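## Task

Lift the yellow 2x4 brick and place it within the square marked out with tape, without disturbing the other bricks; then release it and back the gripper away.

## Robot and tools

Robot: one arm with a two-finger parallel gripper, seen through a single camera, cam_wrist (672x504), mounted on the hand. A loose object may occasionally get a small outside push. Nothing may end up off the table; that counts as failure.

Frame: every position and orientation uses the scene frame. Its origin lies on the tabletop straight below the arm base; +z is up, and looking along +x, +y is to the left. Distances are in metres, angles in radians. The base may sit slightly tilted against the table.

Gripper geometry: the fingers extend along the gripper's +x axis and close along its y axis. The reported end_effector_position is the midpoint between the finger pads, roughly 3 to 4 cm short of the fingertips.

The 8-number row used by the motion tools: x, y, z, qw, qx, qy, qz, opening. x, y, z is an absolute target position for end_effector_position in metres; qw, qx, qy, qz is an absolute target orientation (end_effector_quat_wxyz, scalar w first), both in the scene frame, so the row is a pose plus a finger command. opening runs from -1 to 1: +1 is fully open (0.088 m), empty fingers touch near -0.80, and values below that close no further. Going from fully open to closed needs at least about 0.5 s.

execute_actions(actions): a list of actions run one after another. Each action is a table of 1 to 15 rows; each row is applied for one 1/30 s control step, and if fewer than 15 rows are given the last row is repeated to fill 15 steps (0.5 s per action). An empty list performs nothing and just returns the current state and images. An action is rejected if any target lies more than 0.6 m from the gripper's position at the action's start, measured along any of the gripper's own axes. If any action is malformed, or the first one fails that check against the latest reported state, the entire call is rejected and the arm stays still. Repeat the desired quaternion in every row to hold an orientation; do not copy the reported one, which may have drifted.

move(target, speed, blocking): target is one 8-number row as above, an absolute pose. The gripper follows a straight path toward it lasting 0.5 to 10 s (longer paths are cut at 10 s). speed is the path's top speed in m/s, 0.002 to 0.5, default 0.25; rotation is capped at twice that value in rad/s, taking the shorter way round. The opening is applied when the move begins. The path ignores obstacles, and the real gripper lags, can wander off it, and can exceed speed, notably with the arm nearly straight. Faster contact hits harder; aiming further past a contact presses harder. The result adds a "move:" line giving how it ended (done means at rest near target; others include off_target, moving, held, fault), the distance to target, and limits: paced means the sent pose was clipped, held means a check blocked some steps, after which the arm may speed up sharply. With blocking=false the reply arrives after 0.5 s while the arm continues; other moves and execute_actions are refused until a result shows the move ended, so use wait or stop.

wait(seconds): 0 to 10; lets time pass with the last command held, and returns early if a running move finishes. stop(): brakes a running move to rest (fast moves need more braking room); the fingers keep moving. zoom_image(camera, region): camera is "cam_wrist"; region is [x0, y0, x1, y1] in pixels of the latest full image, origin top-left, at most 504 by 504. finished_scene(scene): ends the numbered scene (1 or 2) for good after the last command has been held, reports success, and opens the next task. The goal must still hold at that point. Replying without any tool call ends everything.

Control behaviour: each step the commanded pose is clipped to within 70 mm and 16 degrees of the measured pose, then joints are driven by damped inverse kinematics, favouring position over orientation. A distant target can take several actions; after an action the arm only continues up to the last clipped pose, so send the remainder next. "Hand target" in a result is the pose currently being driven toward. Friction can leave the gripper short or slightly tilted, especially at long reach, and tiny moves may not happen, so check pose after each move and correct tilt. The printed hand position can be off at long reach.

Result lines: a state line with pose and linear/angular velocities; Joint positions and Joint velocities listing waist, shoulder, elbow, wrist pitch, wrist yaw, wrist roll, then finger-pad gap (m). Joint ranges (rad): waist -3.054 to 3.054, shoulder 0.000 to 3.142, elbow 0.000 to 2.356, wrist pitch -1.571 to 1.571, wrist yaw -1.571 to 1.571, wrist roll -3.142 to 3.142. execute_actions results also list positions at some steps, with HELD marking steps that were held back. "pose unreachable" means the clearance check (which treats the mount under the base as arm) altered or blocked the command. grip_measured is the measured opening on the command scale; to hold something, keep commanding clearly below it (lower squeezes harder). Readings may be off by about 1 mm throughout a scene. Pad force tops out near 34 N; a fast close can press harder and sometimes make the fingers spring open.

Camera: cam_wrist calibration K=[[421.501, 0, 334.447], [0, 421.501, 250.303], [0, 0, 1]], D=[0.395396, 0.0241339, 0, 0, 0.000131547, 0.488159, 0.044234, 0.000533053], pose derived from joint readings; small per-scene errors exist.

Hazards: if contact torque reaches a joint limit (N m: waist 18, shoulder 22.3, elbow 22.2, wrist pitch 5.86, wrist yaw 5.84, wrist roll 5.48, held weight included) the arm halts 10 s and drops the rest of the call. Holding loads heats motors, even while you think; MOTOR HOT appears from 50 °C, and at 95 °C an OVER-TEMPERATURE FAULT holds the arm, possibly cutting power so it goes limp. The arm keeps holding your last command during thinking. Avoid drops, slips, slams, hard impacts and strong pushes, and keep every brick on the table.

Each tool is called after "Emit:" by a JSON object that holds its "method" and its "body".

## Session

Emit:
{"method": "execute_actions", "body": {"actions": []}}

Scene clock: 0.00 s.
end_effector_position=(+0.3983, +0.1764, +0.2208) grip_measured=+0.851 end_effector_quat_wxyz=(+0.708, +0.228, +0.630, -0.223) end_effector_velocity=(+0.002, +0.003, +0.002) end_effector_angular_velocity=(+0.019, -0.012, +0.016)
Joint positions: [-0.109  1.96   1.97  -1.521 -0.743  0.543  0.081]
Joint velocities: [-0.002 -0.002  0.002  0.007 -0.022 -0.007 -0.   ]
Heat: hottest elbow 25 °C (+0.0 °C/min).
Hand target: +0.398, +0.176, +0.221; +0.708, +0.228, +0.630, -0.223
camera_calibration (this result's frames):
cam_wrist: T_world_to_cam=[[-0.620376, -0.784029, -0.0208102, 0.390601], [-0.759133, 0.593585, 0.267158, 0.164892], [-0.197107, 0.181536, -0.963428, 0.332029], [0, 0, 0, 1]] pos_world=[0.432939, 0.148089, 0.283962]

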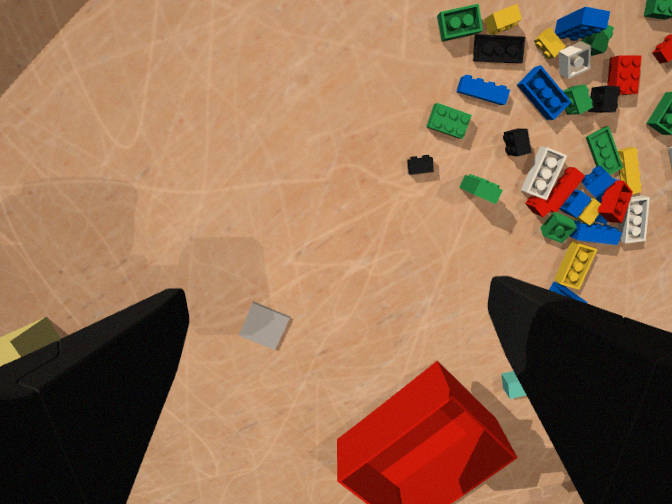

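Emit:
{"method": "move", "body": {"target": [0.27,0.065,0.17,0.586,0.395,0.586,-0.395,0.85]}}

Scene clock: 1.87 s.
end_effector_position=(+0.2718, +0.0664, +0.1698) grip_measured=+0.850 end_effector_quat_wxyz=(+0.585, +0.395, +0.589, -0.393) end_effector_velocity=(-0.007, -0.003, -0.002) end_effector_angular_velocity=(+0.003, +0.013, -0.019)
Joint positions: [-0.341  1.73   1.175 -1.319 -0.713  0.661  0.081]
Joint velocities: [-0.012 -0.002 -0.022 -0.007  0.007 -0.007  0.   ]
Heat: hottest elbow 25 °C (+0.0 °C/min).
Hand target: +0.270, +0.066, +0.170; +0.586, +0.396, +0.587, -0.394
Off the commanded pose: 0.002 m, 0 deg.
move: done
camera_calibration (this result's frames):
cam_wrist: T_world_to_cam=[[-0.932427, -0.36059, 0.0235336, 0.274004], [-0.326856, 0.869383, 0.370592, -0.00559141], [-0.154092, 0.337858, -0.928498, 0.249935], [0, 0, 0, 1]] pos_world=[0.292174, 0.0192219, 0.227688]

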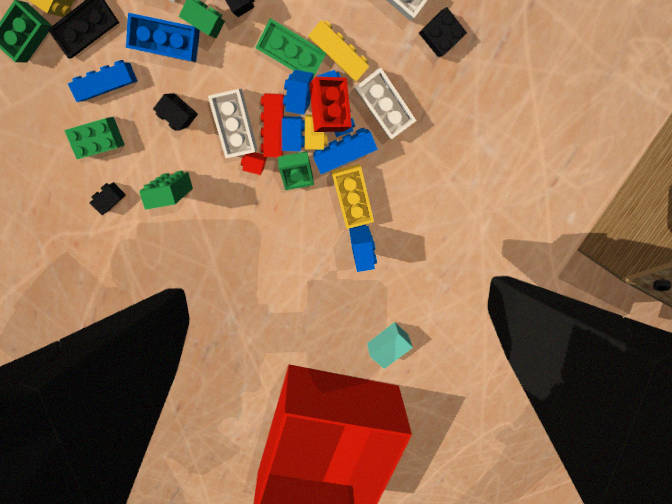

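Emit:
{"method": "move", "body": {"target": [0.256,0.065,0.06,0.621,0.337,0.621,-0.337,-0.25], "speed": 0.2}}

Scene clock: 3.13 s.
end_effector_position=(+0.2572, +0.0641, +0.0614) grip_measured=-0.250 end_effector_quat_wxyz=(+0.622, +0.335, +0.621, -0.338) end_effector_velocity=(-0.005, +0.001, -0.003) end_effector_angular_velocity=(+0.009, +0.009, -0.022)
Joint positions: [-0.082  1.716  0.81  -0.73  -0.753  0.82   0.027]
Joint velocities: [ 0.007 -0.002 -0.017  0.007 -0.007  0.022 -0.   ]
Heat: hottest shoulder 25 °C (+0.0 °C/min).
Hand target: +0.255, +0.064, +0.060; +0.622, +0.336, +0.621, -0.339
Off the commanded pose: 0.002 m, 0 deg.
move: done
camera_calibration (this result's frames):
cam_wrist: T_world_to_cam=[[-0.847733, -0.529823, 0.0252427, 0.251048], [-0.486489, 0.795598, 0.361043, 0.078223], [-0.211372, 0.293788, -0.932207, 0.165614], [0, 0, 0, 1]] pos_world=[0.285883, 0.0221219, 0.119807]

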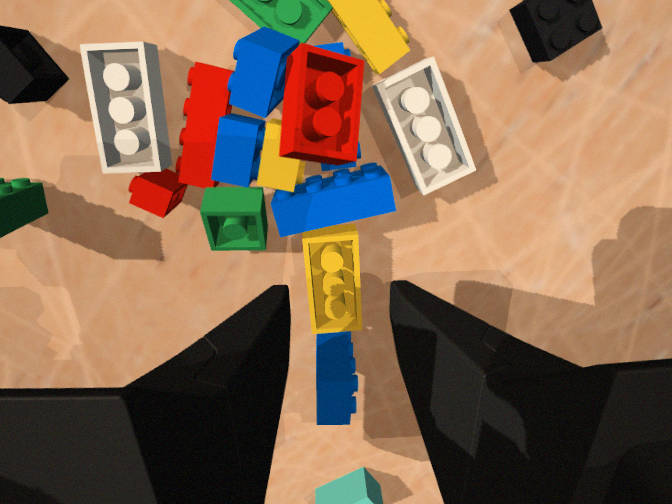

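Emit:
{"method": "move", "body": {"target": [0.257,0.065,0.047,0.63,0.321,0.63,-0.321,-0.28], "speed": 0.04}}

Scene clock: 4.13 s.
end_effector_position=(+0.2601, +0.0667, +0.0505) grip_measured=-0.280 end_effector_quat_wxyz=(+0.636, +0.318, +0.627, -0.317) end_effector_velocity=(-0.004, +0.001, -0.001) end_effector_angular_velocity=(+0.008, +0.010, +0.001)
Joint positions: [-0.045  1.722  0.787 -0.65  -0.756  0.821  0.025]
Joint velocities: [ 0.002 -0.002 -0.007 -0.007 -0.007 -0.007  0.   ]
Heat: hottest shoulder 25 °C (+0.0 °C/min).
Hand target: +0.257, +0.065, +0.047; +0.630, +0.321, +0.630, -0.321
Off the commanded pose: 0.005 m, 1 deg.
move: done
camera_calibration (this result's frames):
cam_wrist: T_world_to_cam=[[-0.813942, -0.580729, 0.01588, 0.250202], [-0.538318, 0.764213, 0.355236, 0.0973113], [-0.218432, 0.280593, -0.934642, 0.158169], [0, 0, 0, 1]] pos_world=[0.290583, 0.0265517, 0.10929]

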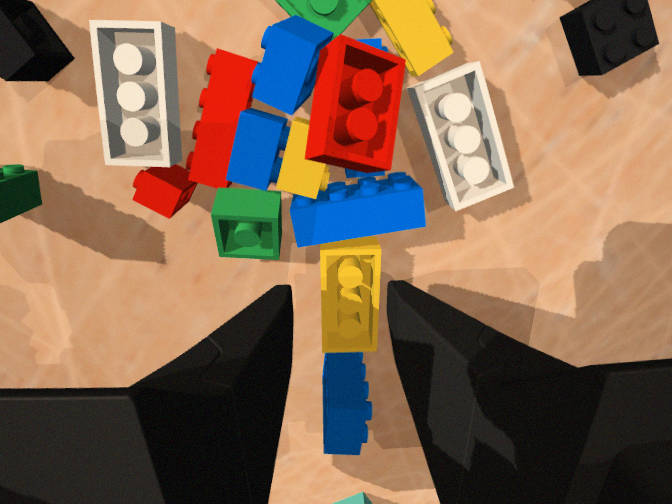

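Emit:
{"method": "move", "body": {"target": [0.2545,0.0632,0.0355,0.63,0.321,0.63,-0.321,-0.28], "speed": 0.03}}

Scene clock: 5.03 s.
end_effector_position=(+0.2577, +0.0650, +0.0391) grip_measured=-0.280 end_effector_quat_wxyz=(+0.636, +0.318, +0.628, -0.317) end_effector_velocity=(-0.001, +0.001, -0.001) end_effector_angular_velocity=(+0.007, -0.001, +0.011)
Joint positions: [-0.019  1.737  0.754 -0.578 -0.756  0.855  0.025]
Joint velocities: [ 0.002 -0.002 -0.007  0.007 -0.007 -0.007 -0.   ]
Heat: hottest shoulder 25 °C (+0.0 °C/min).
Hand target: +0.254, +0.063, +0.036; +0.630, +0.321, +0.630, -0.321
Off the commanded pose: 0.005 m, 1 deg.
move: done
camera_calibration (this result's frames):
cam_wrist: T_world_to_cam=[[-0.813355, -0.58156, 0.0155068, 0.247362], [-0.539182, 0.763561, 0.355326, 0.101702], [-0.218484, 0.280645, -0.934614, 0.147429], [0, 0, 0, 1]] pos_world=[0.28824, 0.0248252, 0.0978165]

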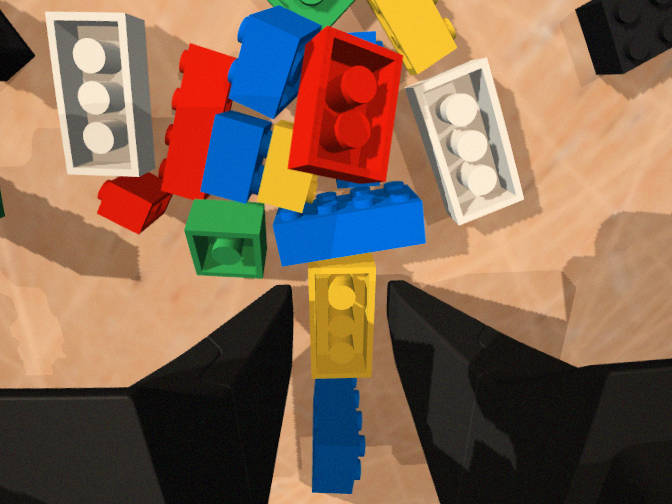

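Emit:
{"method": "execute_actions", "body": {"actions": [[[0.2545,0.0632,0.0355,0.63,0.321,0.63,-0.321,-0.62]]]}}

Emit:
{"method": "move", "body": {"target": [0.261,0.068,0.08,0.63,0.321,0.63,-0.321,-0.62], "speed": 0.07}}

Emit:
{"method": "move", "body": {"target": [0.3,0.0,0.22,0.79,0.40,0.41,-0.21,-0.62]}}

Scene clock: 5.73 s.
end_effector_position=(+0.2578, +0.0650, +0.0388) grip_measured=-0.489 end_effector_quat_wxyz=(+0.636, +0.318, +0.628, -0.316) end_effector_velocity=(+0.001, +0.001, +0.001) end_effector_angular_velocity=(+0.007, -0.008, -0.004)
Joint positions: [-0.019  1.737  0.753 -0.576 -0.757  0.856  0.015]
Joint velocities: [-0.002 -0.002 -0.002  0.007 -0.007  0.007 -0.   ]
Heat: hottest elbow 26 °C (+10.5 °C/min).
Hand target: +0.254, +0.063, +0.036; +0.630, +0.321, +0.630, -0.321
Off the commanded pose: 0.005 m, 1 deg.
Step readings (end_effector_position):
0: (+0.2578, +0.0650, +0.0389)
1: (+0.2579, +0.0650, +0.0389)
2: (+0.2579, +0.0650, +0.0389)
4: (+0.2579, +0.0650, +0.0389)
8: (+0.2579, +0.0650, +0.0389)
15: end_effector_position above
camera_calibration (this result's frames):
cam_wrist: T_world_to_cam=[[-0.813555, -0.581301, 0.0147872, 0.247514], [-0.539053, 0.763475, 0.355707, 0.101793], [-0.218062, 0.281416, -0.93448, 0.147058], [0, 0, 0, 1]] pos_world=[0.288306, 0.024779, 0.0975541]

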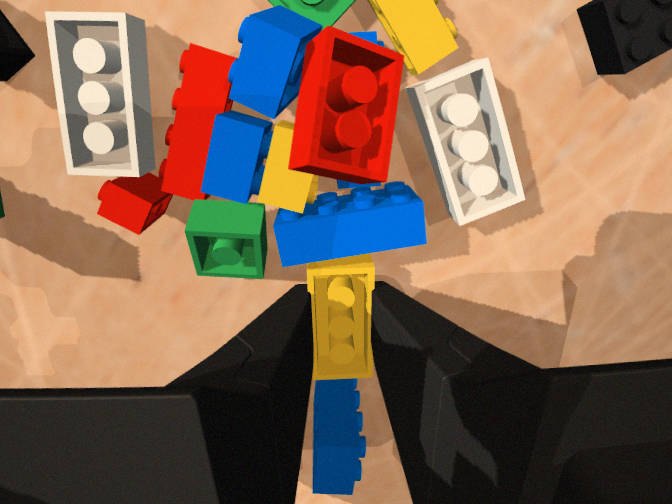

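Scene clock: 6.73 s.
end_effector_position=(+0.2581, +0.0668, +0.0760) grip_measured=-0.489 end_effector_quat_wxyz=(+0.624, +0.325, +0.633, -0.325) end_effector_velocity=(-0.001, +0.003, +0.004) end_effector_angular_velocity=(+0.011, +0.009, +0.002)
Joint positions: [-0.117  1.71   0.858 -0.835 -0.757  0.721  0.015]
Joint velocities: [-0.007 -0.002  0.012 -0.037 -0.007 -0.022 -0.   ]
Heat: hottest elbow 26 °C (+8.9 °C/min).
Hand target: +0.261, +0.068, +0.080; +0.630, +0.321, +0.630, -0.320
Off the commanded pose: 0.005 m, 1 deg.
move: done
camera_calibration (this result's frames):
cam_wrist: T_world_to_cam=[[-0.826149, -0.562692, 0.0292681, 0.249146], [-0.512709, 0.772276, 0.375127, 0.0785021], [-0.233684, 0.294904, -0.926511, 0.183847], [0, 0, 0, 1]] pos_world=[0.289043, 0.0253498, 0.133596]

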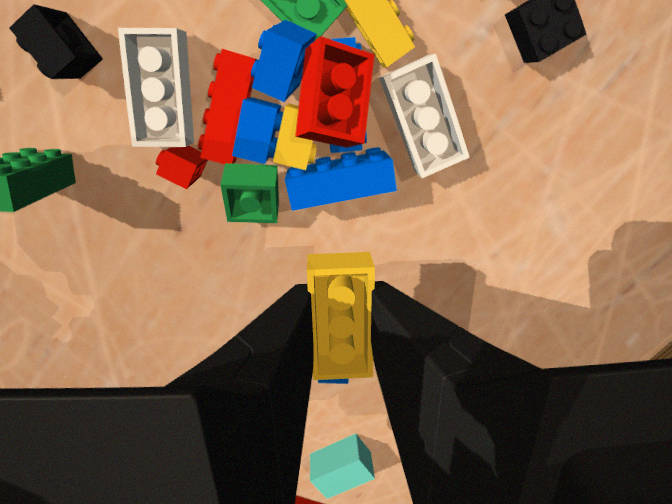

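Scene clock: 8.47 s.
end_effector_position=(+0.2977, -0.0004, +0.2134) grip_measured=-0.489 end_effector_quat_wxyz=(+0.785, +0.408, +0.417, -0.210) end_effector_velocity=(+0.001, +0.001, +0.003) end_effector_angular_velocity=(+0.016, -0.017, +0.004)
Joint positions: [-0.642  1.599  0.88  -0.683 -0.964  0.579  0.015]
Joint velocities: [-0.007 -0.002 -0.002  0.007 -0.022  0.007 -0.001]
Heat: hottest elbow 26 °C (+7.1 °C/min).
Hand target: +0.301, +0.000, +0.219; +0.790, +0.404, +0.412, -0.206
Off the commanded pose: 0.007 m, 1 deg.
move: done
camera_calibration (this result's frames):
cam_wrist: T_world_to_cam=[[-0.692042, -0.562805, -0.452028, 0.302871], [-0.636985, 0.770718, 0.015611, 0.212866], [0.3396, 0.298738, -0.891867, 0.162208], [0, 0, 0, 1]] pos_world=[0.290106, -0.0420597, 0.278251]

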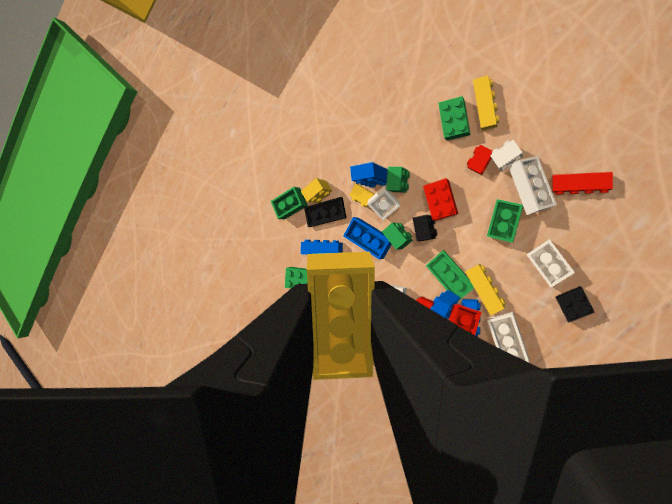

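Emit:
{"method": "move", "body": {"target": [0.28,-0.05,0.22,0.694,0.272,0.324,-0.583,-0.62]}}

Scene clock: 10.73 s.
end_effector_position=(+0.2772, -0.0494, +0.2193) grip_measured=-0.489 end_effector_quat_wxyz=(+0.697, +0.272, +0.321, -0.581) end_effector_velocity=(-0.003, +0.003, -0.002) end_effector_angular_velocity=(+0.014, +0.015, -0.001)
Joint positions: [-0.436  1.62   1.047 -0.873 -0.135  0.968  0.015]
Joint velocities: [ 0.002 -0.002  0.002 -0.022 -0.007 -0.007  0.   ]
Heat: hottest elbow 26 °C (+5.6 °C/min).
Hand target: +0.279, -0.050, +0.220; +0.695, +0.271, +0.321, -0.583
Off the commanded pose: 0.003 m, 0 deg.
move: done
camera_calibration (this result's frames):
cam_wrist: T_world_to_cam=[[-0.98906, -0.147514, -0.0000157093, 0.267428], [-0.139586, 0.93594, -0.323315, 0.182063], [0.0477083, -0.319776, -0.946291, 0.251397], [0, 0, 0, 1]] pos_world=[0.277922, -0.0505601, 0.296763]

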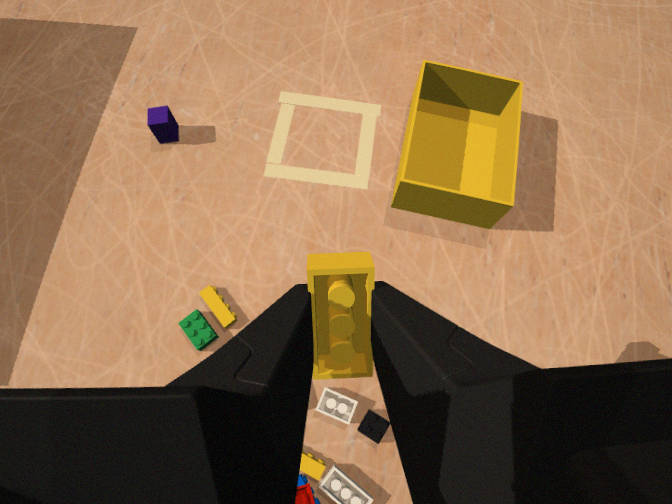

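Emit:
{"method": "move", "body": {"target": [0.317,-0.244,0.11,0.707,0,0.707,0,-0.62]}}

Scene clock: 14.50 s.
end_effector_position=(+0.3197, -0.2391, +0.1149) grip_measured=-0.489 end_effector_quat_wxyz=(+0.708, -0.003, +0.706, -0.001) end_effector_velocity=(-0.000, +0.000, -0.000) end_effector_angular_velocity=(+0.016, +0.001, -0.004)
Joint positions: [-0.688  2.801  1.885 -1.182 -0.566 -0.912  0.015]
Joint velocities: [-0.002  0.012  0.017 -0.022 -0.007 -0.007  0.001]
Heat: hottest elbow 27 °C (+8.3 °C/min).
Hand target: +0.318, -0.243, +0.111; +0.706, +0.001, +0.708, -0.000
Off the commanded pose: 0.007 m, 0 deg.
move: done
camera_calibration (this result's frames):
cam_wrist: T_world_to_cam=[[-0.0163353, -0.999451, 0.0288311, -0.23646], [-0.932181, 0.0256519, 0.361082, 0.288893], [-0.361623, -0.0209774, -0.932088, 0.290515], [0, 0, 0, 1]] pos_world=[0.370495, -0.237646, 0.173289]

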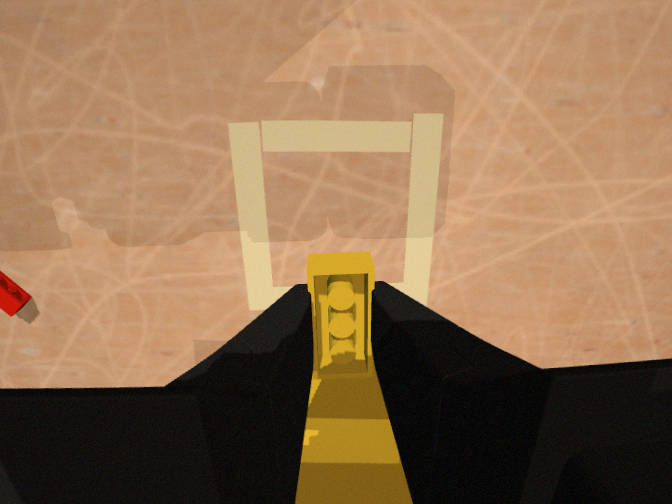

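Emit:
{"method": "move", "body": {"target": [0.315,-0.245,0.042,0.707,0,0.707,0,-0.62], "speed": 0.08}}

Emit:
{"method": "execute_actions", "body": {"actions": [[[0.315,-0.245,0.040,0.707,0,0.707,0,-0.62],[0.315,-0.245,0.039,0.707,0,0.707,0,-0.62],[0.315,-0.245,0.038,0.707,0,0.707,0,-0.62],[0.315,-0.245,0.037,0.707,0,0.707,0,-0.62],[0.315,-0.245,0.036,0.707,0,0.707,0,-0.62]]]}}

Scene clock: 15.97 s.
end_effector_position=(+0.3203, -0.2443, +0.0500) grip_measured=-0.489 end_effector_quat_wxyz=(+0.711, -0.010, +0.703, -0.000) end_effector_velocity=(-0.001, +0.002, +0.001) end_effector_angular_velocity=(+0.009, -0.003, +0.002)
Joint positions: [-0.608  2.856  1.752 -0.935 -0.604 -0.831  0.015]
Joint velocities: [-0.002 -0.002 -0.002 -0.007 -0.007 -0.007 -0.   ]
Heat: hottest elbow 27 °C (+7.5 °C/min).
Hand target: +0.315, -0.245, +0.042; +0.707, -0.000, +0.707, -0.000
Off the commanded pose: 0.010 m, 1 deg.
move: off_target
camera_calibration (this result's frames):
cam_wrist: T_world_to_cam=[[-0.00529474, -0.999281, 0.0375348, -0.243726], [-0.93482, 0.0182745, 0.354651, 0.31237], [-0.355082, -0.0332105, -0.934245, 0.225218], [0, 0, 0, 1]] pos_world=[0.370691, -0.241779, 0.108774]

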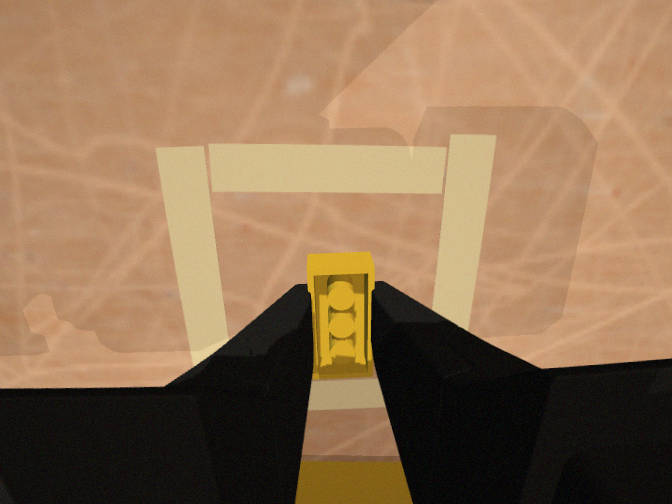

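Scene clock: 16.47 s.
end_effector_position=(+0.3215, -0.2443, +0.0447) grip_measured=-0.489 end_effector_quat_wxyz=(+0.712, -0.011, +0.702, +0.000) end_effector_velocity=(+0.004, +0.002, -0.000) end_effector_angular_velocity=(+0.011, -0.018, +0.014)
Joint positions: [-0.599  2.861  1.745 -0.914 -0.609 -0.821  0.015]
Joint velocities: [ 0.002 -0.002 -0.002  0.007 -0.022 -0.007  0.   ]
Heat: hottest elbow 27 °C (+7.3 °C/min).
Hand target: +0.315, -0.245, +0.036; +0.707, +0.000, +0.707, -0.000
Off the commanded pose: 0.011 m, 1 deg.
Step readings (end_effector_position):
0: (+0.3203, -0.2443, +0.0500)
1: (+0.3204, -0.2442, +0.0499)
2: (+0.3206, -0.2445, +0.0496)
4: (+0.3212, -0.2447, +0.0488)
8: (+0.3214, -0.2443, +0.0459)
15: end_effector_position above
camera_calibration (this result's frames):
cam_wrist: T_world_to_cam=[[-0.00405425, -0.999268, 0.0380517, -0.243907], [-0.935887, 0.0171966, 0.35188, 0.315585], [-0.352277, -0.0341855, -0.935271, 0.219577], [0, 0, 0, 1]] pos_world=[0.371714, -0.241649, 0.103597]

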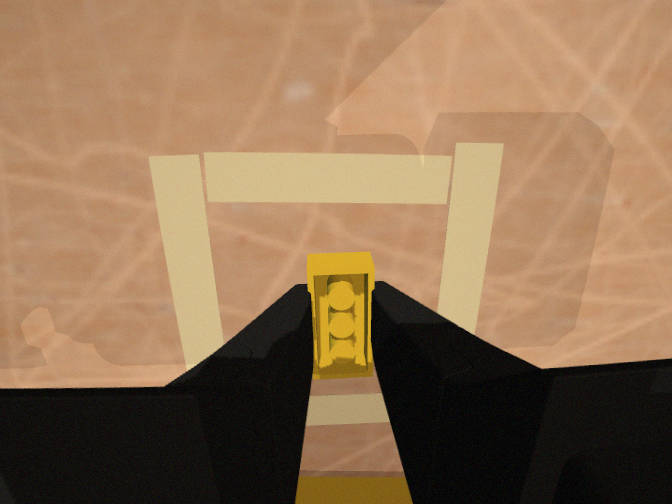

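Emit:
{"method": "execute_actions", "body": {"actions": [[[0.314,-0.245,0.035,0.707,0,0.707,0,-0.62],[0.314,-0.245,0.034,0.707,0,0.707,0,-0.62],[0.313,-0.245,0.033,0.707,0,0.707,0,-0.62],[0.313,-0.245,0.032,0.707,0,0.707,0,-0.62],[0.313,-0.245,0.031,0.707,0,0.707,0,-0.62],[0.313,-0.245,0.030,0.707,0,0.707,0,-0.62],[0.313,-0.245,0.029,0.707,0,0.707,0,-0.62]]]}}

Scene clock: 17.13 s.
end_effector_position=(+0.3224, -0.2470, +0.0430) grip_measured=-0.489 end_effector_quat_wxyz=(+0.716, -0.015, +0.697, -0.002) end_effector_velocity=(-0.005, +0.003, +0.001) end_effector_angular_velocity=(+0.021, +0.005, -0.013)
Joint positions: [-0.6    2.861  1.734 -0.884 -0.613 -0.814  0.015]
Joint velocities: [-0.007 -0.002 -0.007 -0.022 -0.007 -0.007 -0.   ]
Heat: hottest elbow 27 °C (+7.0 °C/min).
Hand target: +0.313, -0.245, +0.030; +0.707, -0.000, +0.707, -0.000
Off the commanded pose: 0.017 m, 2 deg.
Step readings (end_effector_position):
0: (+0.3216, -0.2443, +0.0447)
1: (+0.3216, -0.2444, +0.0446)
2: (+0.3215, -0.2445, +0.0444)
4: (+0.3213, -0.2449, +0.0439)
8: (+0.3216, -0.2459, +0.0430)
15: end_effector_position above
camera_calibration (this result's frames):
cam_wrist: T_world_to_cam=[[-0.00191239, -0.998906, 0.0467335, -0.247497], [-0.940713, 0.017649, 0.338743, 0.319297], [-0.339197, -0.043315, -0.939718, 0.211887], [0, 0, 0, 1]] pos_world=[0.371765, -0.243683, 0.102521]

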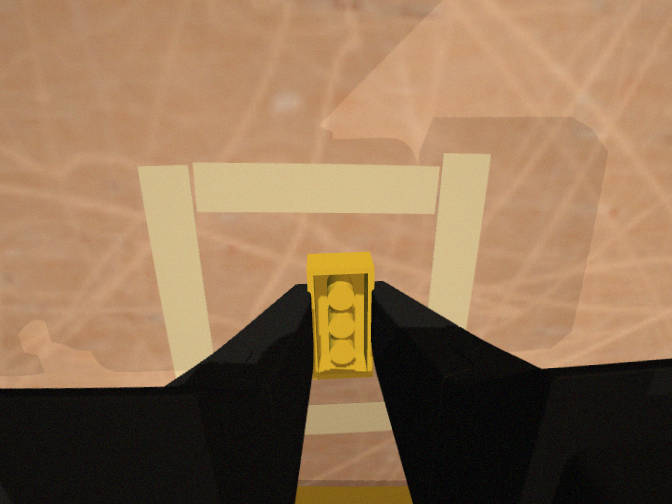

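Contact made.

Emit:
{"method": "execute_actions", "body": {"actions": [[[0.317,-0.246,0.037,0.707,0,0.707,0,-0.62],[0.317,-0.246,0.037,0.707,0,0.707,0,-0.62],[0.317,-0.246,0.037,0.707,0,0.707,0,-0.62],[0.317,-0.246,0.037,0.707,0,0.707,0,-0.1]]]}}

Emit:
{"method": "move", "body": {"target": [0.325,-0.245,0.15,0.707,0,0.707,0,-0.1], "speed": 0.2}}

Scene clock: 17.73 s.
end_effector_position=(+0.3188, -0.2443, +0.0422) grip_measured=-0.117 end_effector_quat_wxyz=(+0.710, -0.004, +0.705, -0.002) end_effector_velocity=(+0.002, +0.001, +0.003) end_effector_angular_velocity=(+0.003, -0.008, +0.022)
Joint positions: [-0.6    2.867  1.742 -0.915 -0.609 -0.814  0.033]
Joint velocities: [-0.002 -0.002  0.007 -0.007 -0.007 -0.022  0.007]
Heat: hottest elbow 27 °C (+6.8 °C/min).
Hand target: +0.317, -0.246, +0.037; +0.707, +0.000, +0.707, -0.000
Off the commanded pose: 0.006 m, 1 deg.
Step readings (end_effector_position):
0: (+0.3225, -0.2471, +0.0430)
1: (+0.3223, -0.2470, +0.0431)
2: (+0.3219, -0.2464, +0.0434)
4: (+0.3211, -0.2452, +0.0439)
8: (+0.3192, -0.2447, +0.0422)
15: end_effector_position above
camera_calibration (this result's frames):
cam_wrist: T_world_to_cam=[[-0.0171086, -0.999344, 0.0319317, -0.239436], [-0.933498, 0.0274055, 0.357534, 0.315445], [-0.358175, -0.0236913, -0.933354, 0.220642], [0, 0, 0, 1]] pos_world=[0.369399, -0.242696, 0.1008]

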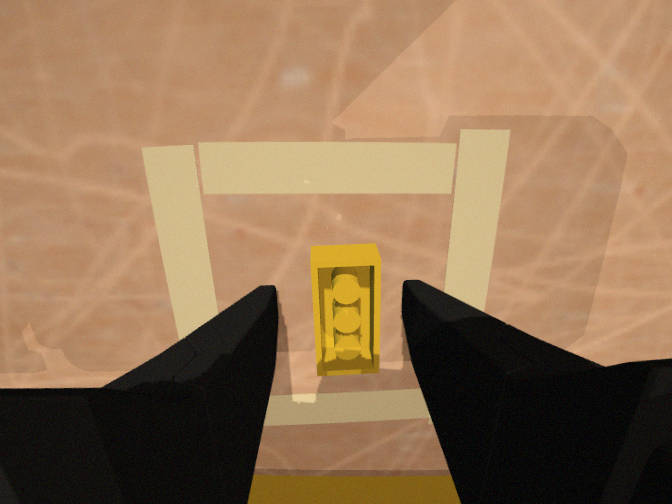

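Scene clock: 18.90 s.
end_effector_position=(+0.3248, -0.2438, +0.1484) grip_measured=-0.100 end_effector_quat_wxyz=(+0.707, +0.002, +0.707, +0.001) end_effector_velocity=(+0.001, +0.004, +0.005) end_effector_angular_velocity=(+0.009, -0.004, +0.002)
Joint positions: [-0.727  2.843  2.071 -1.359 -0.55  -0.951  0.034]
Joint velocities: [-0.002 -0.007  0.007 -0.022 -0.007 -0.007 -0.   ]
Heat: hottest elbow 27 °C (+6.3 °C/min).
Hand target: +0.326, -0.245, +0.150; +0.707, -0.000, +0.707, +0.001
Off the commanded pose: 0.002 m, 0 deg.
move: done
camera_calibration (this result's frames):
cam_wrist: T_world_to_cam=[[-0.0219008, -0.99959, 0.0184525, -0.238692], [-0.930816, 0.0271223, 0.36448, 0.281094], [-0.364831, -0.00919349, -0.931028, 0.327327], [0, 0, 0, 1]] pos_world=[0.375839, -0.243208, 0.206702]

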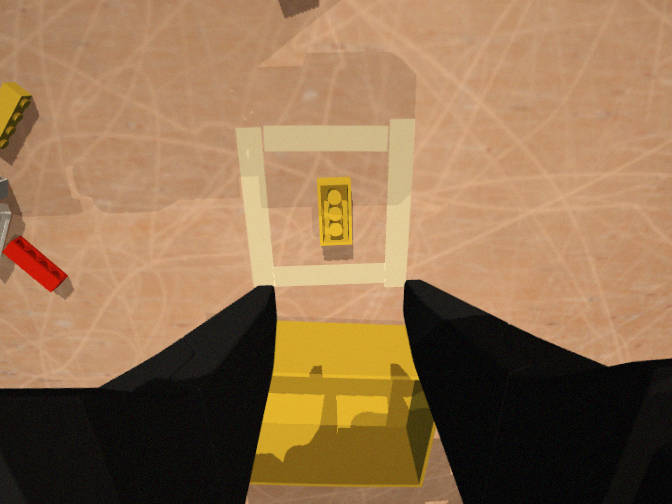

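Emit:
{"method": "finished_scene", "body": {"scene": 2}}

The scene is finished: the task was done.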